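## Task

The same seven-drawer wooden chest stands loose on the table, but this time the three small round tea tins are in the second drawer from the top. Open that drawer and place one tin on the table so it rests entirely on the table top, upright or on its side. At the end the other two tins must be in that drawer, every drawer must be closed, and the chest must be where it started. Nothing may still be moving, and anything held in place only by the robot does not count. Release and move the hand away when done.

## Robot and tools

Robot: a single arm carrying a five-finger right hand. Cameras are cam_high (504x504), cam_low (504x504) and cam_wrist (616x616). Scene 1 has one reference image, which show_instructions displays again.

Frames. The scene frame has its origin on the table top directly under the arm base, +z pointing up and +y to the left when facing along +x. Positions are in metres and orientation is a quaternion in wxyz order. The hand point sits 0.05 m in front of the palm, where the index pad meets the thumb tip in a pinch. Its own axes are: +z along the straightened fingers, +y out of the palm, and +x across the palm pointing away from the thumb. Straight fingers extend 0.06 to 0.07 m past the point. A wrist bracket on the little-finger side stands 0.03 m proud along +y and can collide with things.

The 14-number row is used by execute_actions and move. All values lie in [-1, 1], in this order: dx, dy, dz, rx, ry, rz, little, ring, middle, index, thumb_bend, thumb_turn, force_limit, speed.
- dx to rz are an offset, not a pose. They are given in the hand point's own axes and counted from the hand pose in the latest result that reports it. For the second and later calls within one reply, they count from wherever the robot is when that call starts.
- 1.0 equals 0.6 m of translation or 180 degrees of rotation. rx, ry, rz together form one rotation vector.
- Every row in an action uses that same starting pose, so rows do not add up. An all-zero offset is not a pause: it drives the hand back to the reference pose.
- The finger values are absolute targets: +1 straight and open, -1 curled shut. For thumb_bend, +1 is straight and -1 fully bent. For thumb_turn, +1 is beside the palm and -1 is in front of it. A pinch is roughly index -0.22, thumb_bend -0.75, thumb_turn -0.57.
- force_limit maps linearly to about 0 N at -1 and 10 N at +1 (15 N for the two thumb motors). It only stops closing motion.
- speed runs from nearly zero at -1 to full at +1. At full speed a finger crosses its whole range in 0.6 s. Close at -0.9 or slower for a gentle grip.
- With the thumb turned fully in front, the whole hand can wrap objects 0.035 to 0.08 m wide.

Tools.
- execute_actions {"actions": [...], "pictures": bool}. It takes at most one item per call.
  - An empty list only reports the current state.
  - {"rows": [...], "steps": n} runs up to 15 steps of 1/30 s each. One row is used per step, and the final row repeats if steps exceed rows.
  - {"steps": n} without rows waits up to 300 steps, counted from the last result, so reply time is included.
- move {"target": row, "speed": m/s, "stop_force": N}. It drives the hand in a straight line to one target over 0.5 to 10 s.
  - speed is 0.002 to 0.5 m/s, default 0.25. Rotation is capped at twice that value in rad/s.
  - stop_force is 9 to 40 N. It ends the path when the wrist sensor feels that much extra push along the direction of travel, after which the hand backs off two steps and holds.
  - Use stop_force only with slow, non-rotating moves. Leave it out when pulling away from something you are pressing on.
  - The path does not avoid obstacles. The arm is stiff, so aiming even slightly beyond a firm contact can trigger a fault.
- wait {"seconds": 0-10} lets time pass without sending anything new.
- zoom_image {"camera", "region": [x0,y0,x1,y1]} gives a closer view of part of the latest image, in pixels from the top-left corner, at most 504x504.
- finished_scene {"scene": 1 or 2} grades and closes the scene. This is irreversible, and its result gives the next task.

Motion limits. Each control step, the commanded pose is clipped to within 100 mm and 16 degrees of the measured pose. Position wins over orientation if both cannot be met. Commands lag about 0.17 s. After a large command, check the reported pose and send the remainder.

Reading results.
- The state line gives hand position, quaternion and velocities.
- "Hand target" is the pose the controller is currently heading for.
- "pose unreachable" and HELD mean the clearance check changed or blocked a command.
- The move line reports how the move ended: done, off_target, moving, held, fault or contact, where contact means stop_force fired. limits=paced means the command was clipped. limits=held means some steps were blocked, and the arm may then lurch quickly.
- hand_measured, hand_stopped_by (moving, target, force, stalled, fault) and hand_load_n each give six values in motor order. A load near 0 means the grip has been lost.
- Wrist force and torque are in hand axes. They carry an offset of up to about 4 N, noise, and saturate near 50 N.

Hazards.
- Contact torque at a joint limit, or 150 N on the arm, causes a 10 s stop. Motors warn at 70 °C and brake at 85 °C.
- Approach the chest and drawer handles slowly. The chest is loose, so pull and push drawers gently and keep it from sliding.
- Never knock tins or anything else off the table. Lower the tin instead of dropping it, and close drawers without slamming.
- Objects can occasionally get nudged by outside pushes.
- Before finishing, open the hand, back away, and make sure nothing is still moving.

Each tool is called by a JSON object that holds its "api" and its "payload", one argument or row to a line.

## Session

{"api": "show_instructions", "payload": {

}}

{"api": "execute_actions", "payload": {
  "actions": []
}}

Reference images for this scene: FIVE-FINGER HAND page 1.

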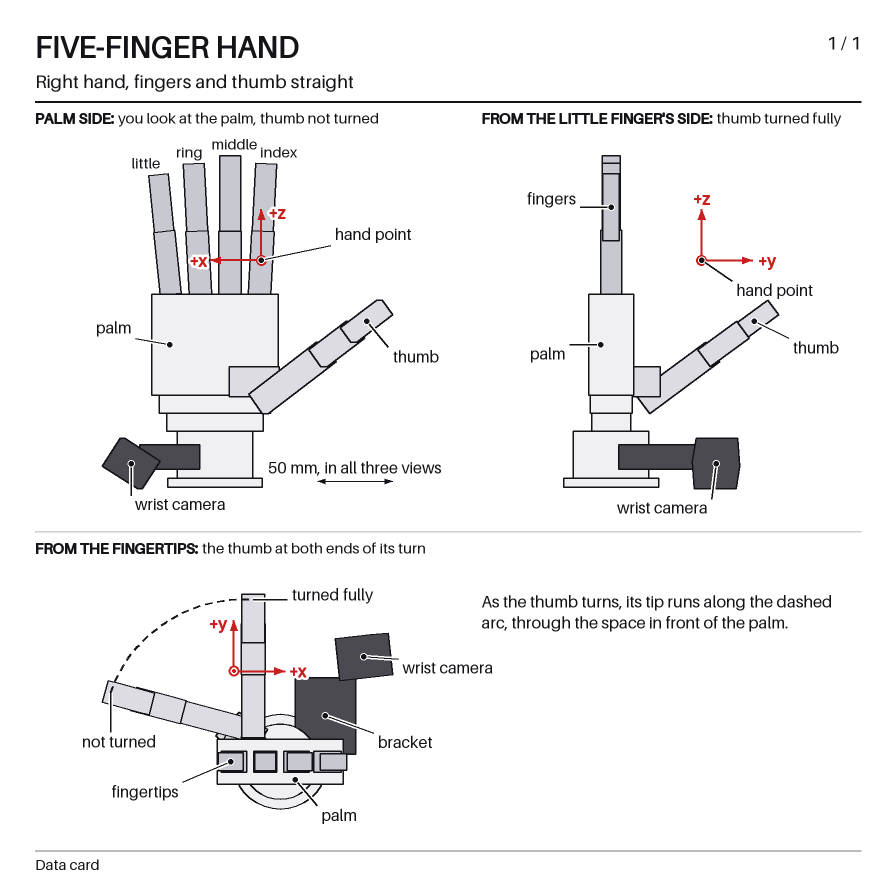

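Scene clock: 0.00 s of 6600.00 s.
end_effector_position=(+0.5029, +0.0067, +0.1829) hand_measured=(+1.000, +1.000, +1.000, +1.000, +1.000, +1.000) hand_load_n=(+0.0, +0.0, +0.0, +0.0, +0.0, +0.0) hand_stopped_by=(target, target, target, target, target, target) hand_force_limit=0.00 hand_speed=-0.80 end_effector_quat_wxyz=(+0.230, -0.167, +0.809, +0.514) end_effector_velocity=(-0.000, +0.000, -0.000) end_effector_angular_velocity=(+0.001, +0.001, +0.000)
Joint positions: [-0.756 -0.848  1.664  0.997  0.748 -3.058]
Joint velocities: [-0.     0.001  0.001 -0.    -0.    -0.   ]
Joint torques (N m, as the arm reports them, + toward a larger angle): no reading
Wrist force (N, on the end effector, along its own x y z axes, offset not removed): no reading
Wrist torque (N m, same axes, about the end effector's origin, offset not removed): no reading
Hand target: +0.503, +0.007, +0.183; +0.230, -0.167, +0.809, +0.514

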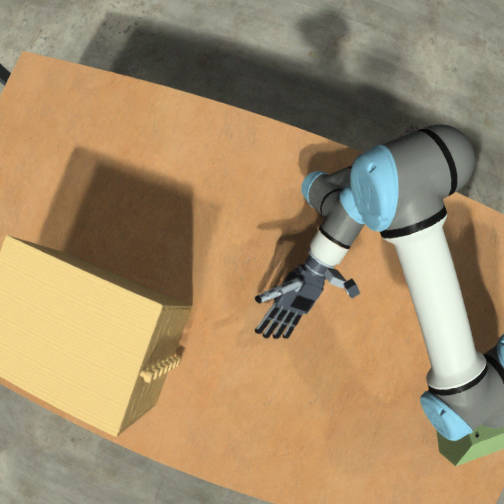

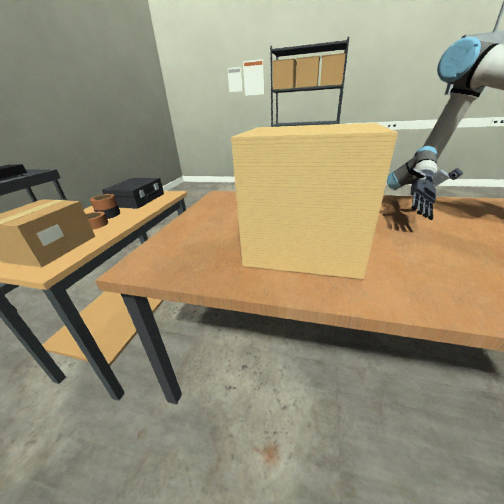

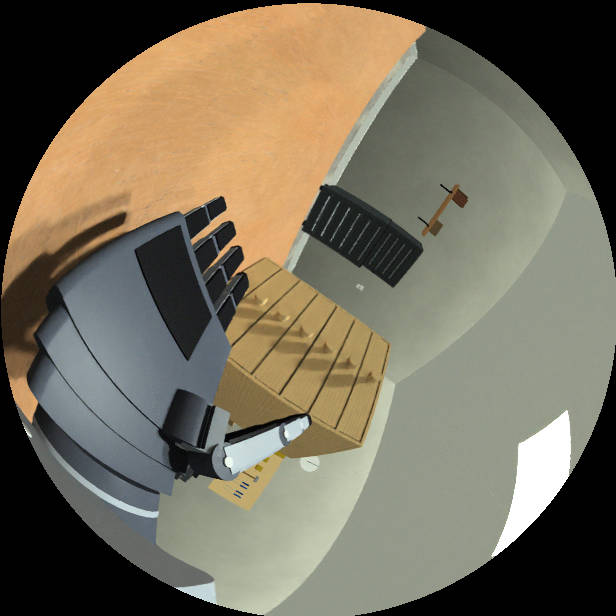

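{"api": "zoom_image", "payload": {
  "camera": "cam_wrist",
  "region": [210,240,410,470]
}}

{"api": "zoom_image", "payload": {
  "camera": "cam_high",
  "region": [100,290,220,450]
}}

Region (210, 240, 410, 470) of cam_wrist's 616x616 image, scaled by 2.191, with more detail than that image has; it fills the left 438 columns of this view, and the rest is white.

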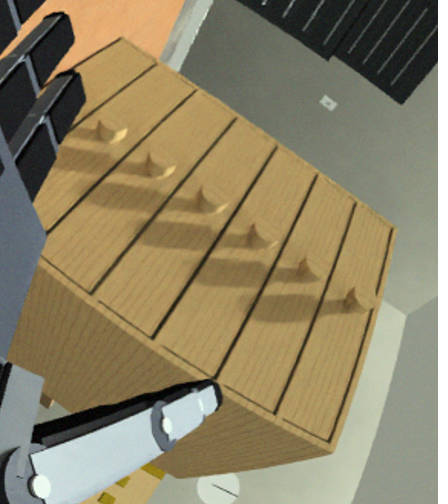

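Region (100, 290, 220, 450) of cam_high's 504x504 image, scaled by 3.150, with more detail than that image has; it fills the left 378 columns of this view, and the rest is white.

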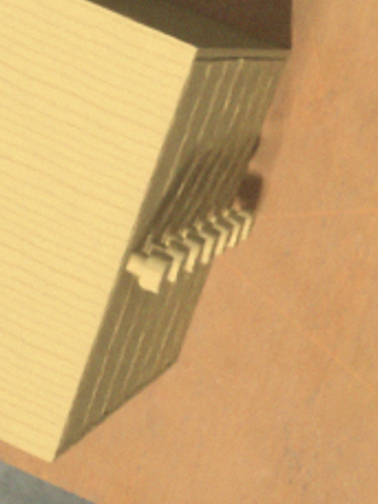

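{"api": "move", "payload": {
  "target": [-0.2,0.165,0.22,-0.11,-0.108,0.68,-1,-1,-1,0.4,0,-0.57,0.5,0.8],
  "speed": 0.25
}}

Scene clock: 28.23 s of 6600.00 s.
end_effector_position=(+0.5798, +0.1718, +0.2746) hand_measured=(-1.000, -1.000, -1.000, +0.400, +0.000, -0.570) hand_load_n=(+0.0, +0.0, +0.0, +0.0, +0.0, +0.0) hand_stopped_by=(target, target, target, target, target, target) hand_force_limit=0.50 hand_speed=0.80 end_effector_quat_wxyz=(-0.253, +0.663, +0.412, +0.571) end_effector_velocity=(+0.001, +0.001, +0.000) end_effector_angular_velocity=(+0.002, +0.008, -0.010)
Joint positions: [-0.172 -1.287  2.112 -0.209  0.736  0.378]
Joint velocities: [ 0.009 -0.003  0.002 -0.012  0.014  0.024]
Joint torques (N m, as the arm reports them, + toward a larger angle): [ 29.04 -39.97   8.1   -0.63   1.39   1.84]
Wrist force (N, on the end effector, along its own x y z axes, offset not removed): [1.5 1.8 0.2]
Wrist torque (N m, same axes, about the end effector's origin, offset not removed): [0.29 0.11 0.38]
Hand target: +0.580, +0.172, +0.275; -0.253, +0.664, +0.411, +0.571
Off the commanded pose: 0.000 m, 0 deg.
After step 90, 20.27 s passed at rest.
move: done

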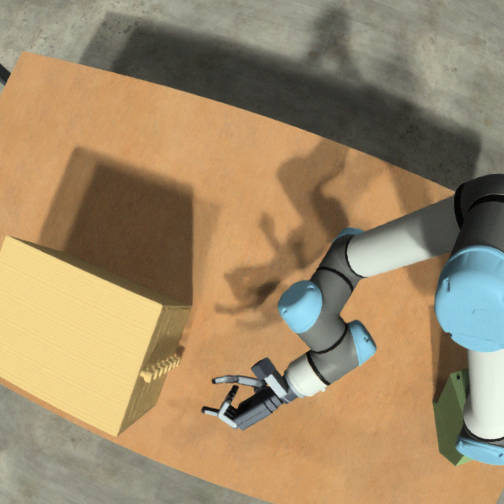

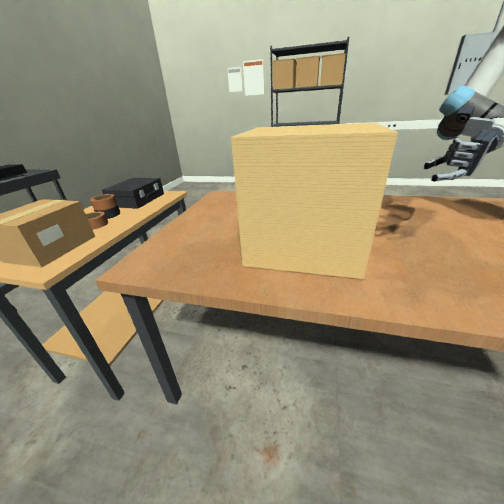

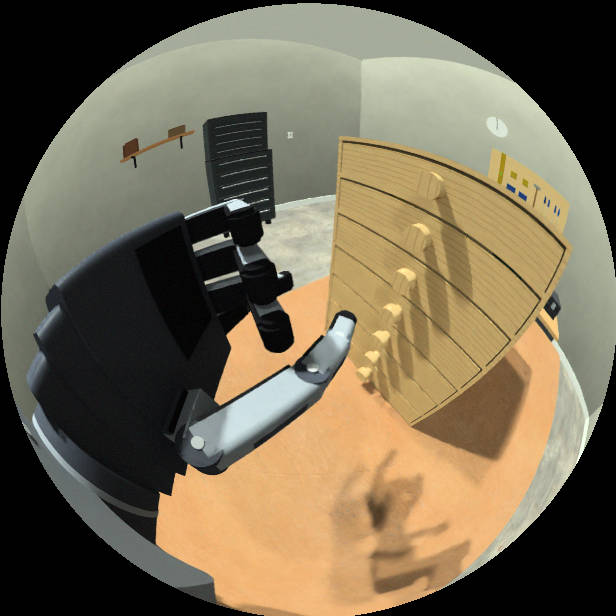

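{"api": "zoom_image", "payload": {
  "camera": "cam_wrist",
  "region": [320,120,580,380]
}}

Region (320, 120, 580, 380) of cam_wrist's 616x616 image, scaled by 1.938, with more detail than that image has.

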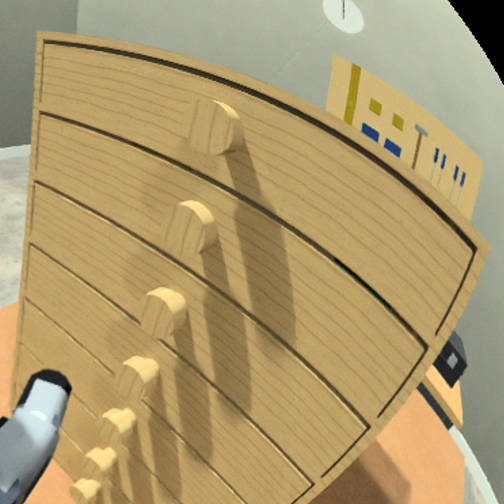

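{"api": "move", "payload": {
  "target": [0.019,0.0875,0.049,0,0,0,-1,-1,-1,0.4,0,-0.57,0.5,0.8],
  "speed": 0.15
}}

{"api": "zoom_image", "payload": {
  "camera": "cam_wrist",
  "region": [220,120,520,420]
}}

{"api": "zoom_image", "payload": {
  "camera": "cam_high",
  "region": [110,320,250,460]
}}

Scene clock: 36.57 s of 6600.00 s.
end_effector_position=(+0.6397, +0.1704, +0.2863) hand_measured=(-1.000, -1.000, -1.000, +0.400, +0.000, -0.570) hand_load_n=(+0.0, +0.0, +0.0, +0.0, +0.0, +0.0) hand_stopped_by=(target, target, target, target, target, target) hand_force_limit=0.50 hand_speed=0.80 end_effector_quat_wxyz=(-0.253, +0.663, +0.412, +0.571) end_effector_velocity=(+0.002, -0.000, +0.000) end_effector_angular_velocity=(-0.001, -0.000, +0.000)
Joint positions: [-0.13  -1.235  1.933 -0.107  0.77   0.412]
Joint velocities: [ 0.001  0.002 -0.007  0.005  0.001 -0.   ]
Joint torques (N m, as the arm reports them, + toward a larger angle): [ 31.79 -20.42 -22.79   3.32   1.29   1.72]
Wrist force (N, on the end effector, along its own x y z axes, offset not removed): [0.6 3.0 1.2]
Wrist torque (N m, same axes, about the end effector's origin, offset not removed): [0.38 0.19 0.36]
Hand target: +0.640, +0.170, +0.286; -0.253, +0.663, +0.412, +0.571
Off the commanded pose: 0.000 m, 0 deg.
After step 90, 4.33 s passed at rest.
move: done

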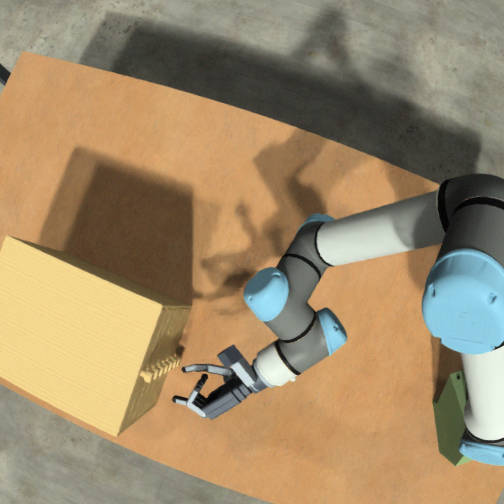

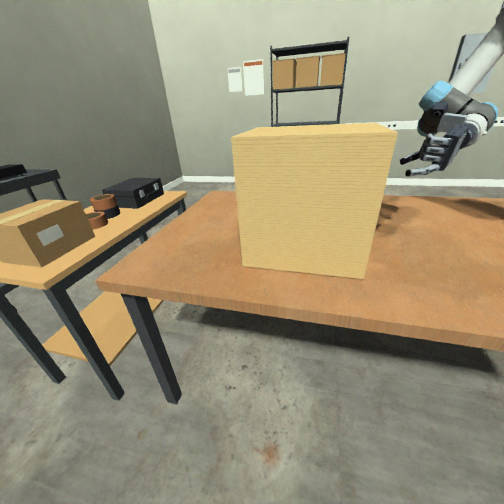

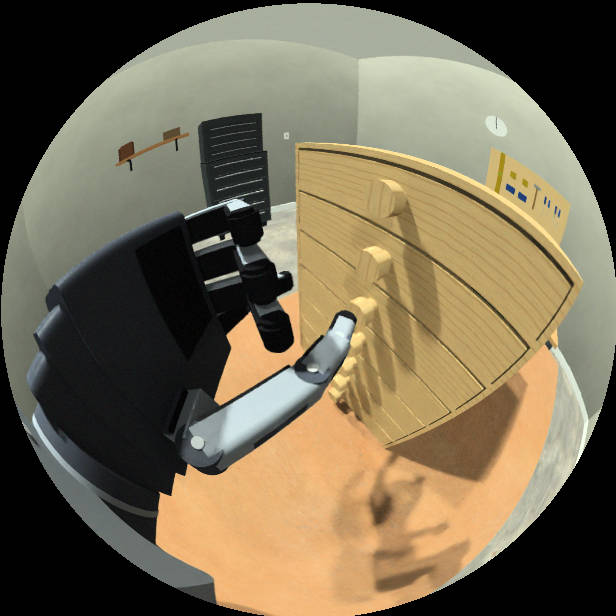

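Region (220, 120, 520, 420) of cam_wrist's 616x616 image, scaled by 1.680, with more detail than that image has.

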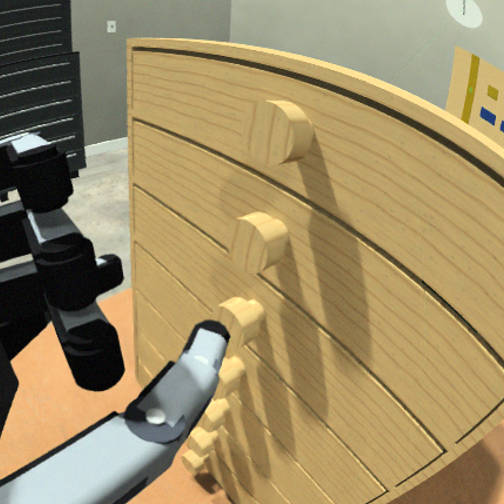

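Region (110, 320, 250, 460) of cam_high's 504x504 image, scaled by 3.600, with more detail than that image has.

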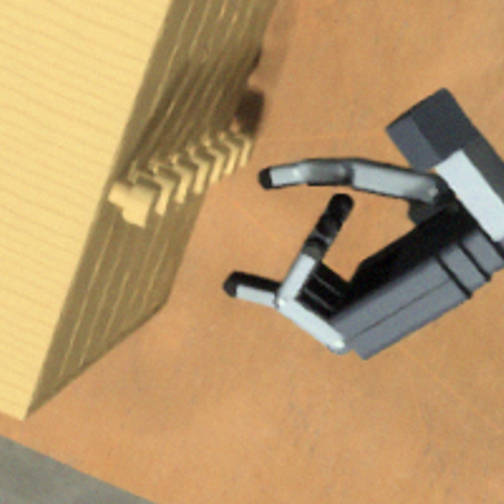

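{"api": "move", "payload": {
  "target": [0.004,0.0265,0.0355,0,0,0,-1,-1,-1,0.4,0,-0.57,0.5,0.8],
  "speed": 0.08
}}

{"api": "zoom_image", "payload": {
  "camera": "cam_wrist",
  "region": [220,120,520,420]
}}

{"api": "zoom_image", "payload": {
  "camera": "cam_high",
  "region": [110,330,220,440]
}}

Scene clock: 42.43 s of 6600.00 s.
end_effector_position=(+0.6644, +0.1796, +0.2861) hand_measured=(-1.000, -1.000, -1.000, +0.400, +0.000, -0.570) hand_load_n=(+0.0, +0.0, +0.0, +0.0, +0.0, +0.0) hand_stopped_by=(target, target, target, target, target, target) hand_force_limit=0.50 hand_speed=0.80 end_effector_quat_wxyz=(-0.253, +0.663, +0.412, +0.571) end_effector_velocity=(+0.002, +0.001, -0.001) end_effector_angular_velocity=(-0.000, +0.001, +0.000)
Joint positions: [-0.101 -1.191  1.854 -0.089  0.795  0.435]
Joint velocities: [ 0.002  0.005 -0.007  0.002  0.002  0.002]
Joint torques (N m, as the arm reports them, + toward a larger angle): [ 32.35 -21.52 -25.35   3.06   1.27   1.74]
Wrist force (N, on the end effector, along its own x y z axes, offset not removed): [1.1 2.0 2.4]
Wrist torque (N m, same axes, about the end effector's origin, offset not removed): [0.14 0.09 0.46]
Hand target: +0.665, +0.180, +0.286; -0.253, +0.663, +0.412, +0.571
Off the commanded pose: 0.000 m, 0 deg.
After step 90, 2.00 s passed at rest.
move: done

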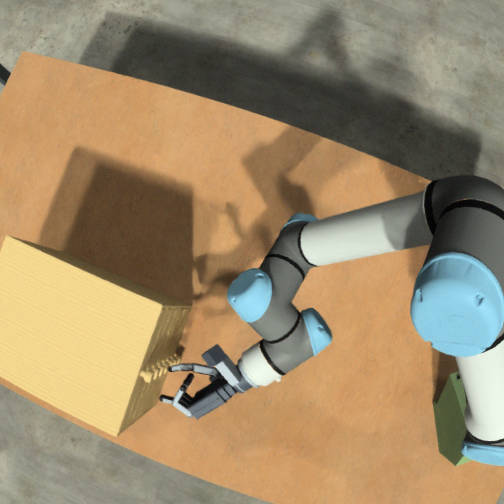

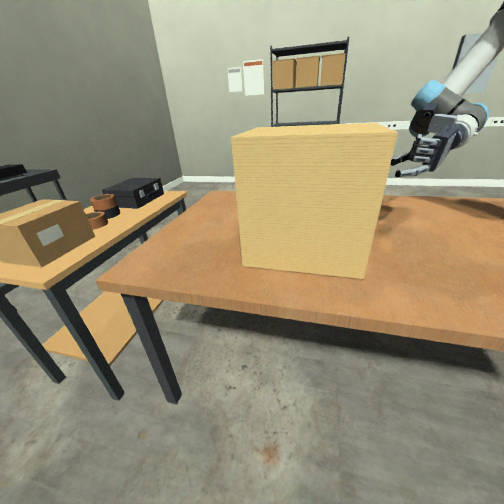

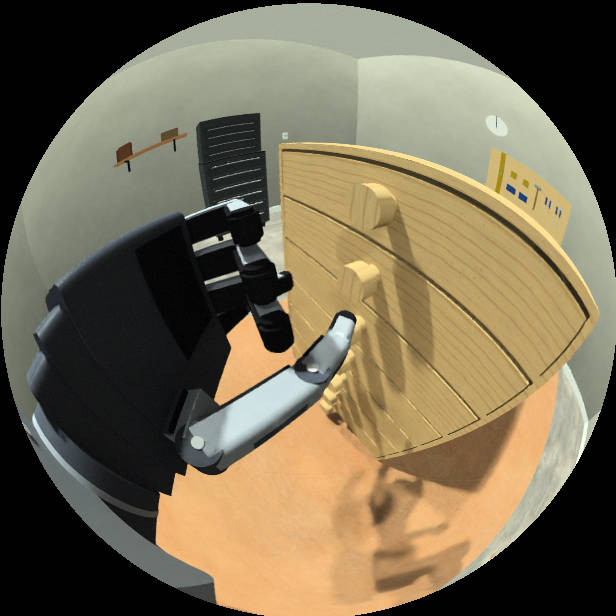

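Region (220, 120, 520, 420) of cam_wrist's 616x616 image, scaled by 1.680, with more detail than that image has.

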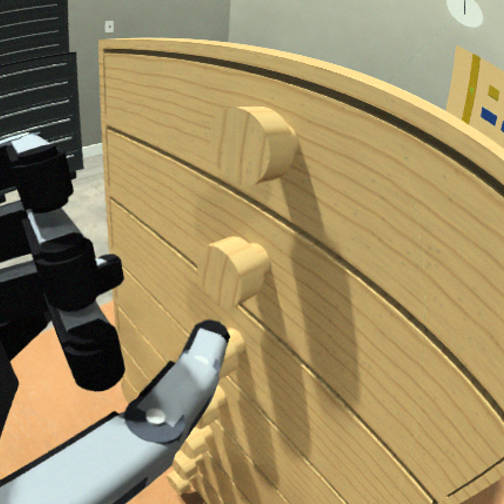

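Region (110, 330, 220, 440) of cam_high's 504x504 image, scaled by 4.582, with more detail than that image has.

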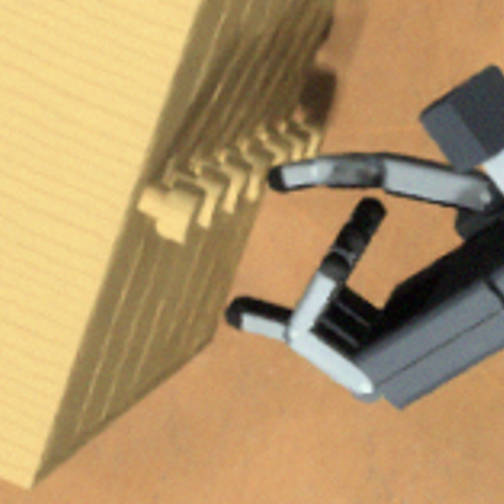

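{"api": "move", "payload": {
  "target": [0.0053,0.0348,0.0078,0,0,0,-1,-1,-1,0.4,0,-0.57,0.5,0.8],
  "speed": 0.04,
  "stop_force": 9
}}

{"api": "zoom_image", "payload": {
  "camera": "cam_wrist",
  "region": [240,170,440,370]
}}

{"api": "zoom_image", "payload": {
  "camera": "cam_high",
  "region": [120,340,200,420]
}}

Scene clock: 48.97 s of 6600.00 s.
end_effector_position=(+0.6842, +0.1731, +0.2909) hand_measured=(-1.000, -1.000, -1.000, +0.400, +0.000, -0.570) hand_load_n=(+0.0, +0.0, +0.0, +0.0, +0.0, +0.0) hand_stopped_by=(target, target, target, target, target, target) hand_force_limit=0.50 hand_speed=0.80 end_effector_quat_wxyz=(-0.253, +0.663, +0.412, +0.571) end_effector_velocity=(+0.003, -0.001, +0.000) end_effector_angular_velocity=(-0.000, +0.000, -0.001)
Joint positions: [-0.103 -1.177  1.792 -0.04   0.793  0.434]
Joint velocities: [-0.001  0.002 -0.008  0.007 -0.    -0.   ]
Joint torques (N m, as the arm reports them, + toward a larger angle): [  6.66 -23.   -24.3    3.07  -4.07  -1.79]
Wrist force (N, on the end effector, along its own x y z axes, offset not removed): [-0.2 0.0 -1.1]
Wrist torque (N m, same axes, about the end effector's origin, offset not removed): [0.04 0.27 0.21]
Hand target: +0.684, +0.173, +0.291; -0.253, +0.663, +0.412, +0.571
Off the commanded pose: 0.000 m, 0 deg.
After step 90, 2.63 s passed at rest.
move: done

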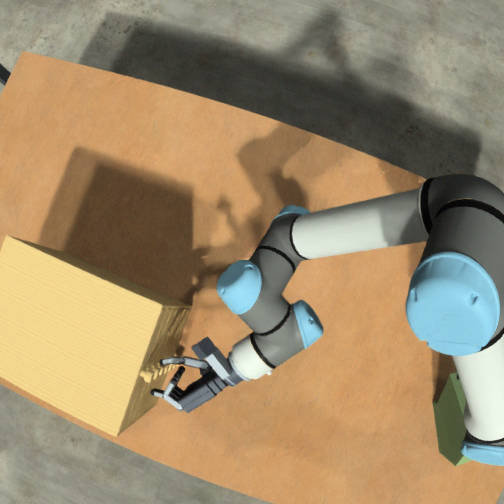

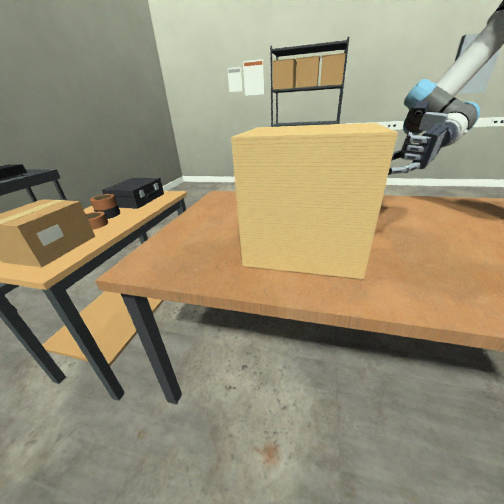

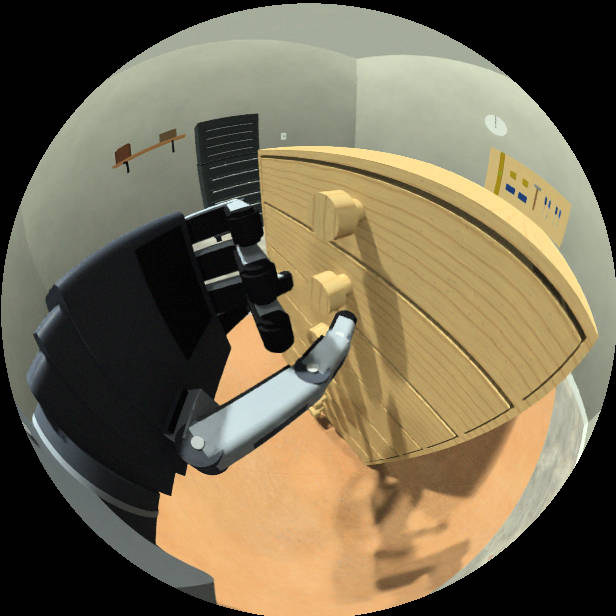

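Region (240, 170, 440, 370) of cam_wrist's 616x616 image, scaled by 2.520, with more detail than that image has.

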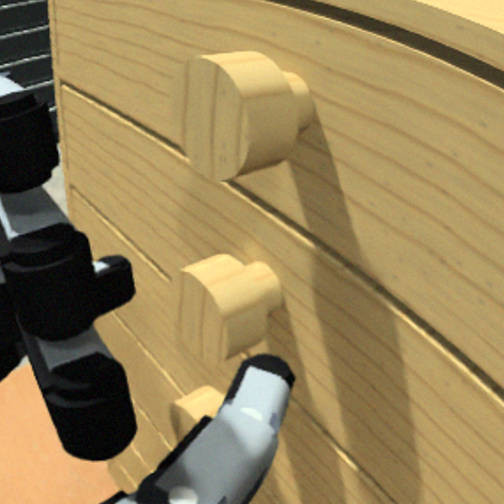

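Region (120, 340, 200, 420) of cam_high's 504x504 image, scaled by 6.300, with more detail than that image has.

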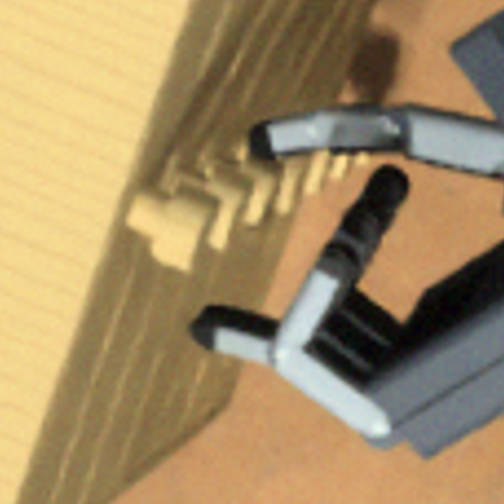

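{"api": "move", "payload": {
  "target": [0.002,0.0424,0.0265,0,0,0,-1,-1,-1,0.4,0,-0.57,0.5,0.8],
  "speed": 0.012,
  "stop_force": 9
}}

{"api": "zoom_image", "payload": {
  "camera": "cam_wrist",
  "region": [240,170,440,370]
}}

{"api": "zoom_image", "payload": {
  "camera": "cam_high",
  "region": [120,340,200,420]
}}

Scene clock: 53.17 s of 6600.00 s.
end_effector_position=(+0.7029, +0.1730, +0.2915) hand_measured=(-1.000, -1.000, -1.000, +0.400, -0.002, -0.570) hand_load_n=(+0.0, +0.0, +0.0, -0.5, -2.0, +0.5) hand_stopped_by=(target, target, target, target, target, target) hand_force_limit=0.50 hand_speed=0.80 end_effector_quat_wxyz=(-0.253, +0.663, +0.412, +0.571) end_effector_velocity=(-0.003, +0.000, +0.000) end_effector_angular_velocity=(-0.002, -0.004, -0.001)
Joint positions: [-0.097 -1.15   1.731 -0.009  0.799  0.438]
Joint velocities: [-0.    -0.005  0.011 -0.008 -0.    -0.002]
Joint torques (N m, as the arm reports them, + toward a larger angle): [ 13.14 -46.69  -0.05  -3.    -0.68  -2.01]
Wrist force (N, on the end effector, along its own x y z axes, offset not removed): [1.8 -8.1 -9.3]
Wrist torque (N m, same axes, about the end effector's origin, offset not removed): [-0.36 0.20 0.35]
Hand target: +0.703, +0.173, +0.292; -0.253, +0.663, +0.412, +0.571
Off the commanded pose: 0.011 m, 0 deg.
move: contact

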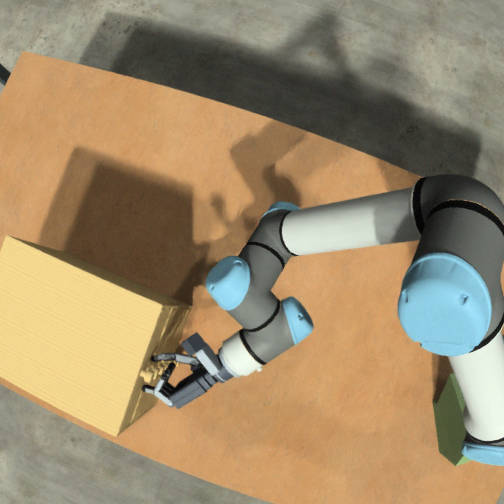

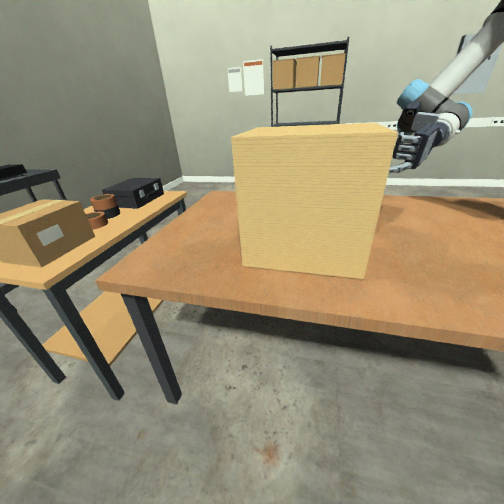

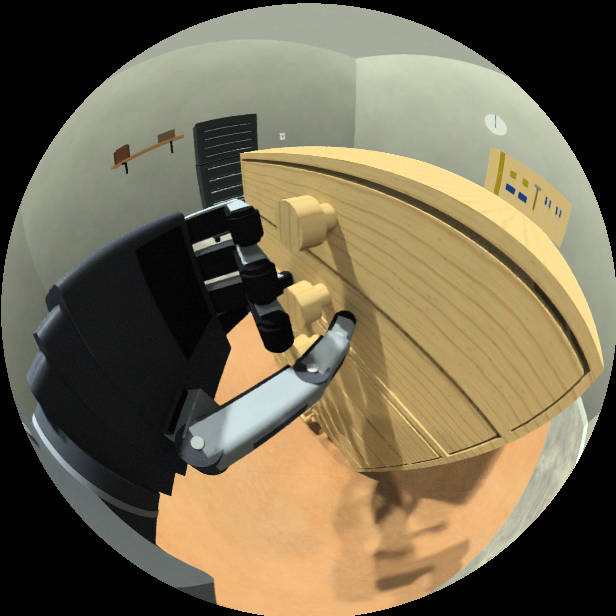

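Region (240, 170, 440, 370) of cam_wrist's 616x616 image, scaled by 2.520, with more detail than that image has.

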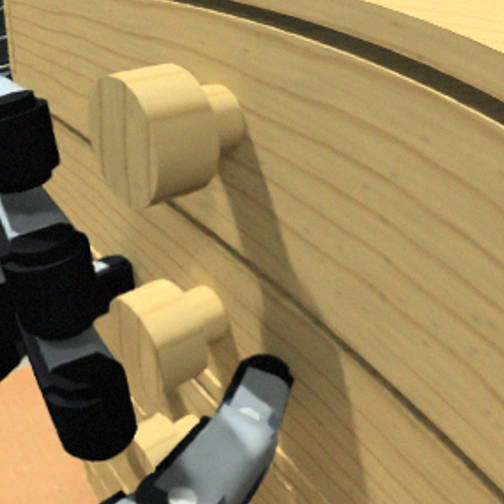

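Region (120, 340, 200, 420) of cam_high's 504x504 image, scaled by 6.300, with more detail than that image has.

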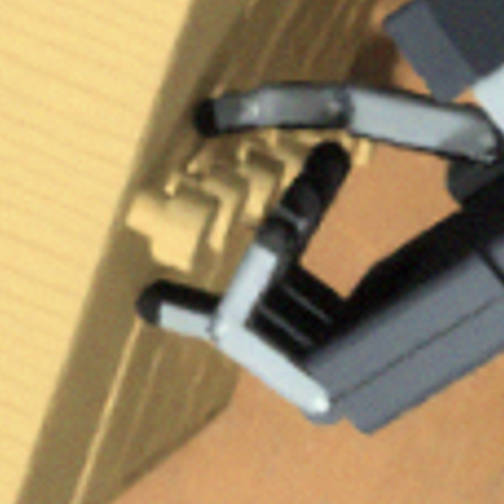

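{"api": "move", "payload": {
  "target": [0,-0.0042,-0.0027,0,0,0,-1,-1,-1,0.4,0,-0.57,0.5,0.8],
  "speed": 0.02
}}

{"api": "move", "payload": {
  "target": [0,0,0,0,0,0,-1,-1,-1,-0.3,-0.6,-0.57,0.5,-0.6],
  "speed": 0.02
}}

{"api": "zoom_image", "payload": {
  "camera": "cam_high",
  "region": [120,340,200,420]
}}

Scene clock: 55.40 s of 6600.00 s.
end_effector_position=(+0.7000, +0.1731, +0.2916) hand_measured=(-1.000, -1.000, -1.000, +0.400, +0.000, -0.570) hand_load_n=(+0.0, +0.0, +0.0, +0.0, +0.0, +0.0) hand_stopped_by=(target, target, target, target, target, target) hand_force_limit=0.50 hand_speed=0.80 end_effector_quat_wxyz=(-0.253, +0.663, +0.412, +0.571) end_effector_velocity=(-0.001, +0.000, -0.000) end_effector_angular_velocity=(-0.000, +0.000, -0.000)
Joint positions: [-0.097 -1.154  1.741 -0.014  0.798  0.438]
Joint velocities: [-0.    -0.001  0.004 -0.002 -0.    -0.   ]
Joint torques (N m, as the arm reports them, + toward a larger angle): [  7.58 -45.77   5.28  -0.87  -4.04  -1.71]
Wrist force (N, on the end effector, along its own x y z axes, offset not removed): [0.4 3.0 2.2]
Wrist torque (N m, same axes, about the end effector's origin, offset not removed): [0.10 0.21 0.46]
Hand target: +0.700, +0.173, +0.292; -0.253, +0.663, +0.412, +0.571
Off the commanded pose: 0.000 m, 0 deg.
move: done

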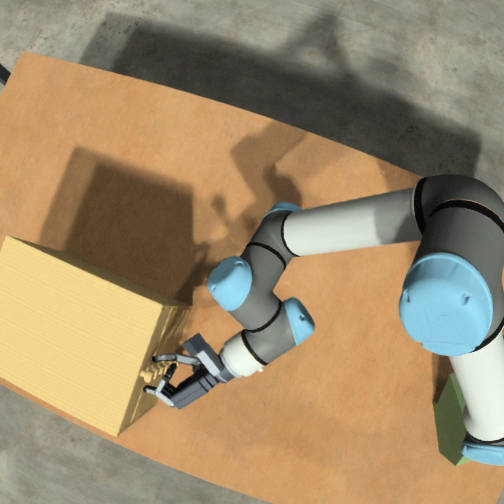

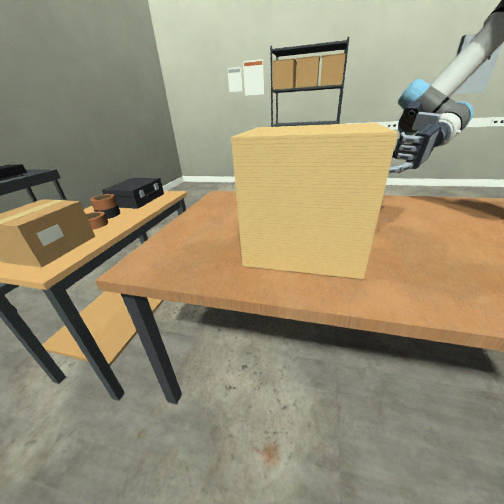

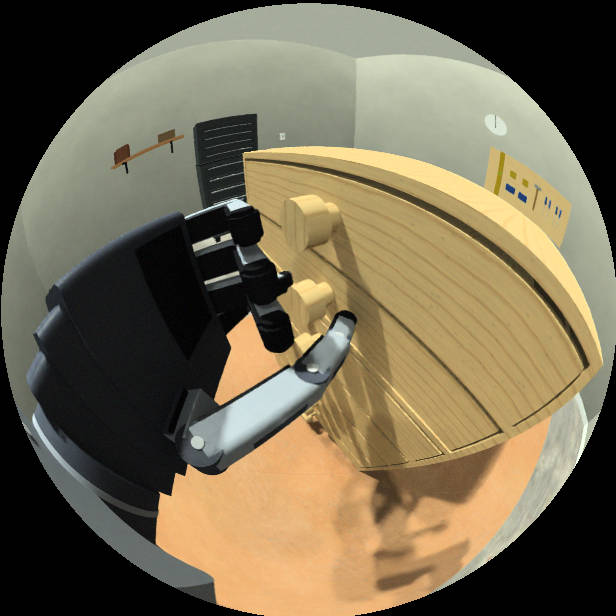

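Scene clock: 56.50 s of 6600.00 s.
end_effector_position=(+0.7000, +0.1730, +0.2916) hand_measured=(-1.000, -1.000, -1.000, -0.018, -0.318, -0.570) hand_load_n=(+0.0, +0.0, +0.0, +9.0, +10.5, +0.5) hand_stopped_by=(target, target, target, force, force, target) hand_force_limit=0.50 hand_speed=-0.60 end_effector_quat_wxyz=(-0.253, +0.663, +0.412, +0.571) end_effector_velocity=(-0.001, +0.000, -0.001) end_effector_angular_velocity=(-0.000, +0.002, +0.001)
Joint positions: [-0.097 -1.154  1.741 -0.014  0.798  0.438]
Joint velocities: [-0.     0.     0.002  0.     0.    -0.   ]
Joint torques (N m, as the arm reports them, + toward a larger angle): [  8.27 -37.28 -25.71   2.88  -3.28  -1.2 ]
Wrist force (N, on the end effector, along its own x y z axes, offset not removed): [-0.4 3.1 -0.7]
Wrist torque (N m, same axes, about the end effector's origin, offset not removed): [0.69 0.27 0.38]
Hand target: +0.700, +0.173, +0.292; -0.253, +0.663, +0.412, +0.571
Off the commanded pose: 0.000 m, 0 deg.
move: done

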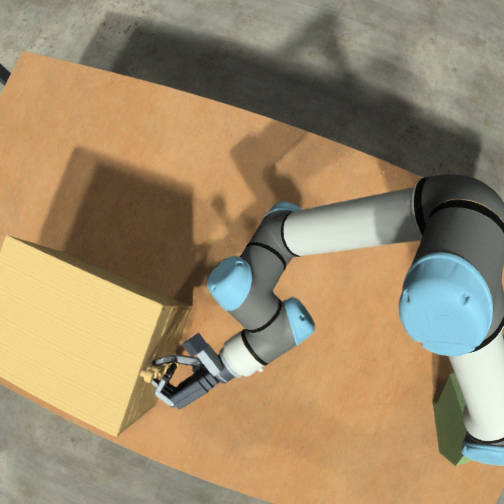

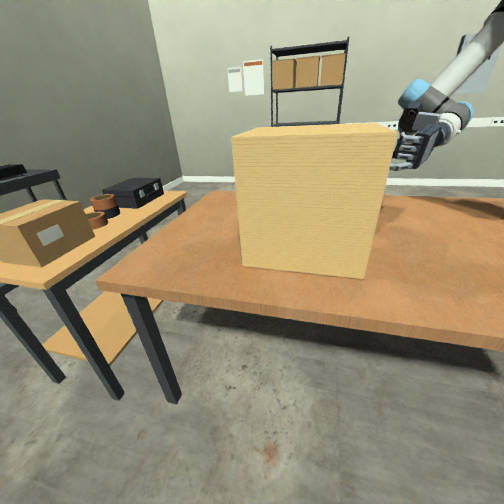

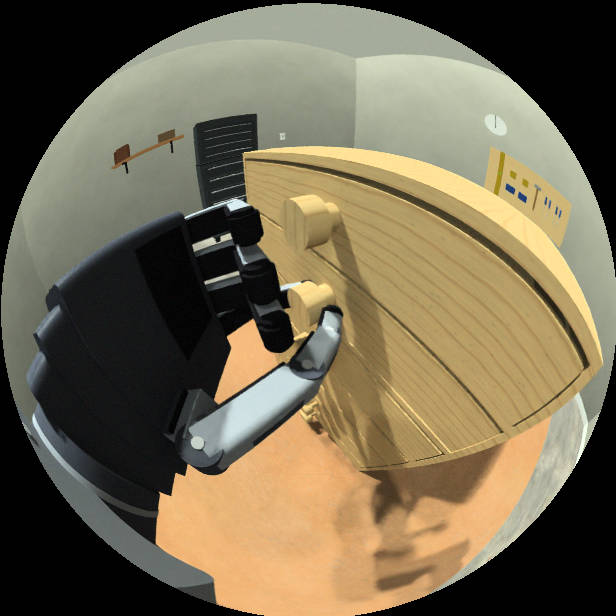

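Region (120, 340, 200, 420) of cam_high's 504x504 image, scaled by 6.300, with more detail than that image has.

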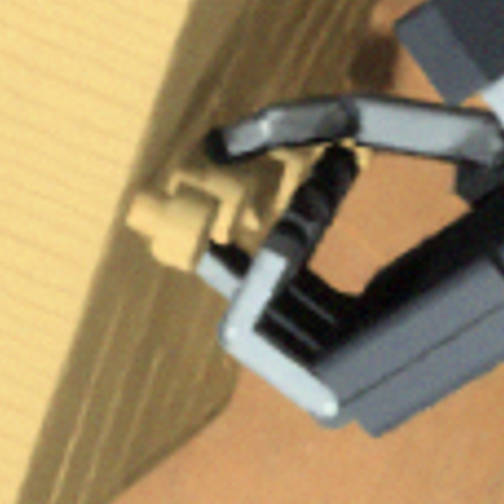

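{"api": "move", "payload": {
  "target": [0,-0.0424,-0.0265,0,0,0,-1,-1,-1,-0.3,-0.6,-0.57,0.5,-0.6],
  "speed": 0.015
}}

Scene clock: 59.70 s of 6600.00 s.
end_effector_position=(+0.6703, +0.1738, +0.2916) hand_measured=(-1.000, -1.000, -1.000, -0.018, -0.318, -0.570) hand_load_n=(+0.0, +0.0, +0.0, +9.0, +10.0, +1.0) hand_stopped_by=(target, target, target, force, force, target) hand_force_limit=0.50 hand_speed=-0.60 end_effector_quat_wxyz=(-0.253, +0.663, +0.412, +0.571) end_effector_velocity=(-0.002, +0.000, +0.001) end_effector_angular_velocity=(+0.000, -0.001, -0.000)
Joint positions: [-0.105 -1.198  1.836 -0.061  0.791  0.432]
Joint velocities: [-0.    -0.004  0.007 -0.004 -0.001 -0.   ]
Joint torques (N m, as the arm reports them, + toward a larger angle): [  6.04 -43.61   5.75  -1.08  -4.25  -1.8 ]
Wrist force (N, on the end effector, along its own x y z axes, offset not removed): [-0.2 0.8 -0.3]
Wrist torque (N m, same axes, about the end effector's origin, offset not removed): [0.31 0.06 0.39]
Hand target: +0.670, +0.174, +0.292; -0.253, +0.663, +0.412, +0.571
Off the commanded pose: 0.000 m, 0 deg.
move: done

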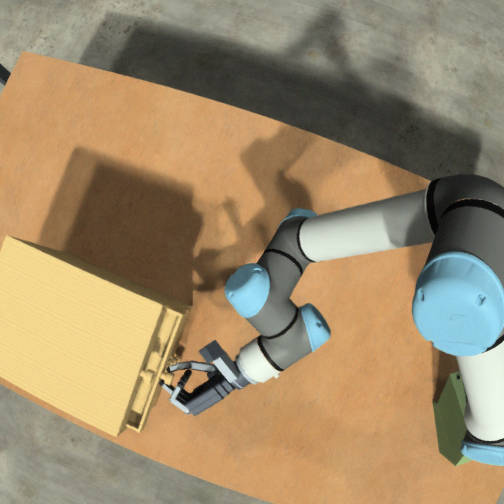

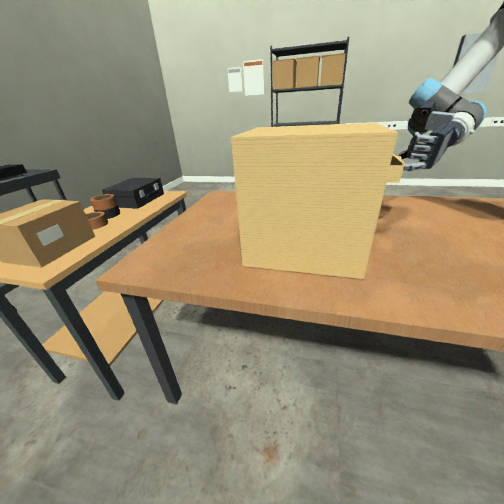

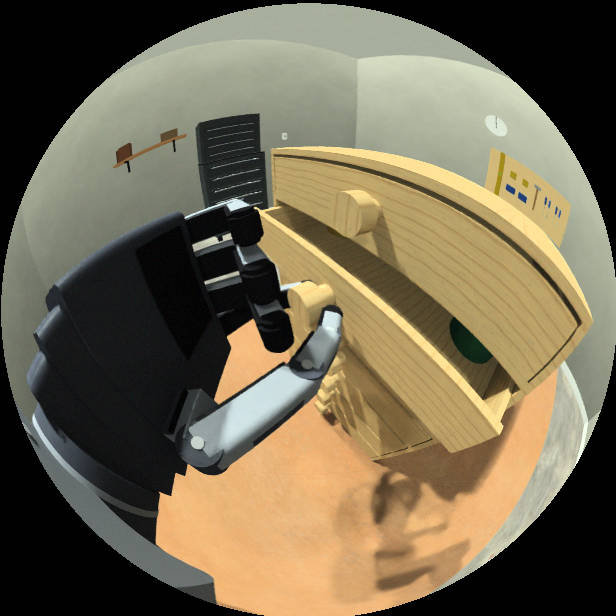

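{"api": "move", "payload": {
  "target": [0,-0.155,-0.098,0,0,0,-1,-1,-1,-0.3,-0.6,-0.57,0.5,-0.6],
  "speed": 0.04
}}

Scene clock: 63.60 s of 6600.00 s.
end_effector_position=(+0.5606, +0.1760, +0.2919) hand_measured=(-1.000, -1.000, -1.000, -0.018, -0.318, -0.570) hand_load_n=(+0.0, +0.0, +0.0, +9.0, +9.5, +1.0) hand_stopped_by=(target, target, target, force, force, target) hand_force_limit=0.50 hand_speed=-0.60 end_effector_quat_wxyz=(-0.253, +0.663, +0.412, +0.571) end_effector_velocity=(-0.003, +0.000, -0.000) end_effector_angular_velocity=(+0.000, +0.001, +0.000)
Joint positions: [-0.149 -1.346  2.165 -0.217  0.755  0.396]
Joint velocities: [-0.002 -0.003  0.009 -0.004 -0.001 -0.001]
Joint torques (N m, as the arm reports them, + toward a larger angle): [  2.26 -38.87   8.71  -0.94  -4.46  -1.63]
Wrist force (N, on the end effector, along its own x y z axes, offset not removed): [0.1 1.0 0.9]
Wrist torque (N m, same axes, about the end effector's origin, offset not removed): [0.14 0.05 0.39]
Hand target: +0.560, +0.176, +0.292; -0.253, +0.663, +0.412, +0.571
Off the commanded pose: 0.000 m, 0 deg.
move: done

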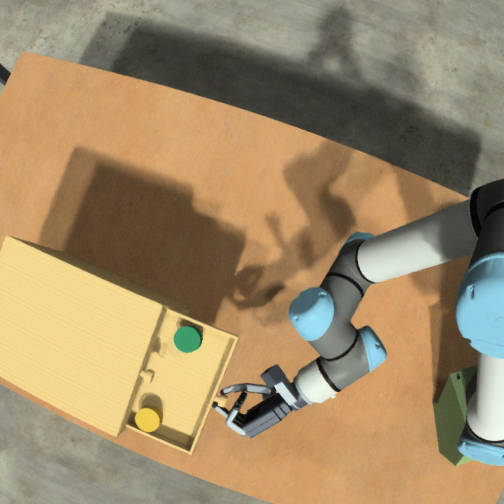

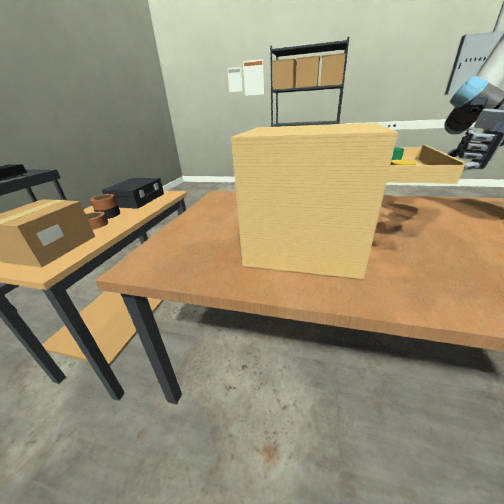

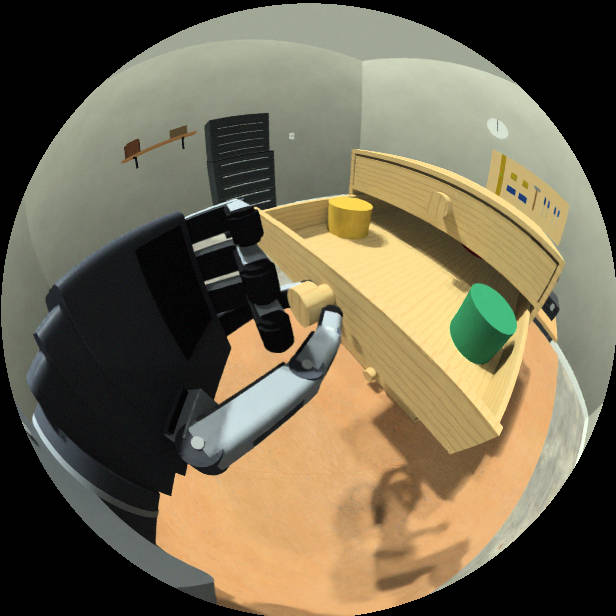

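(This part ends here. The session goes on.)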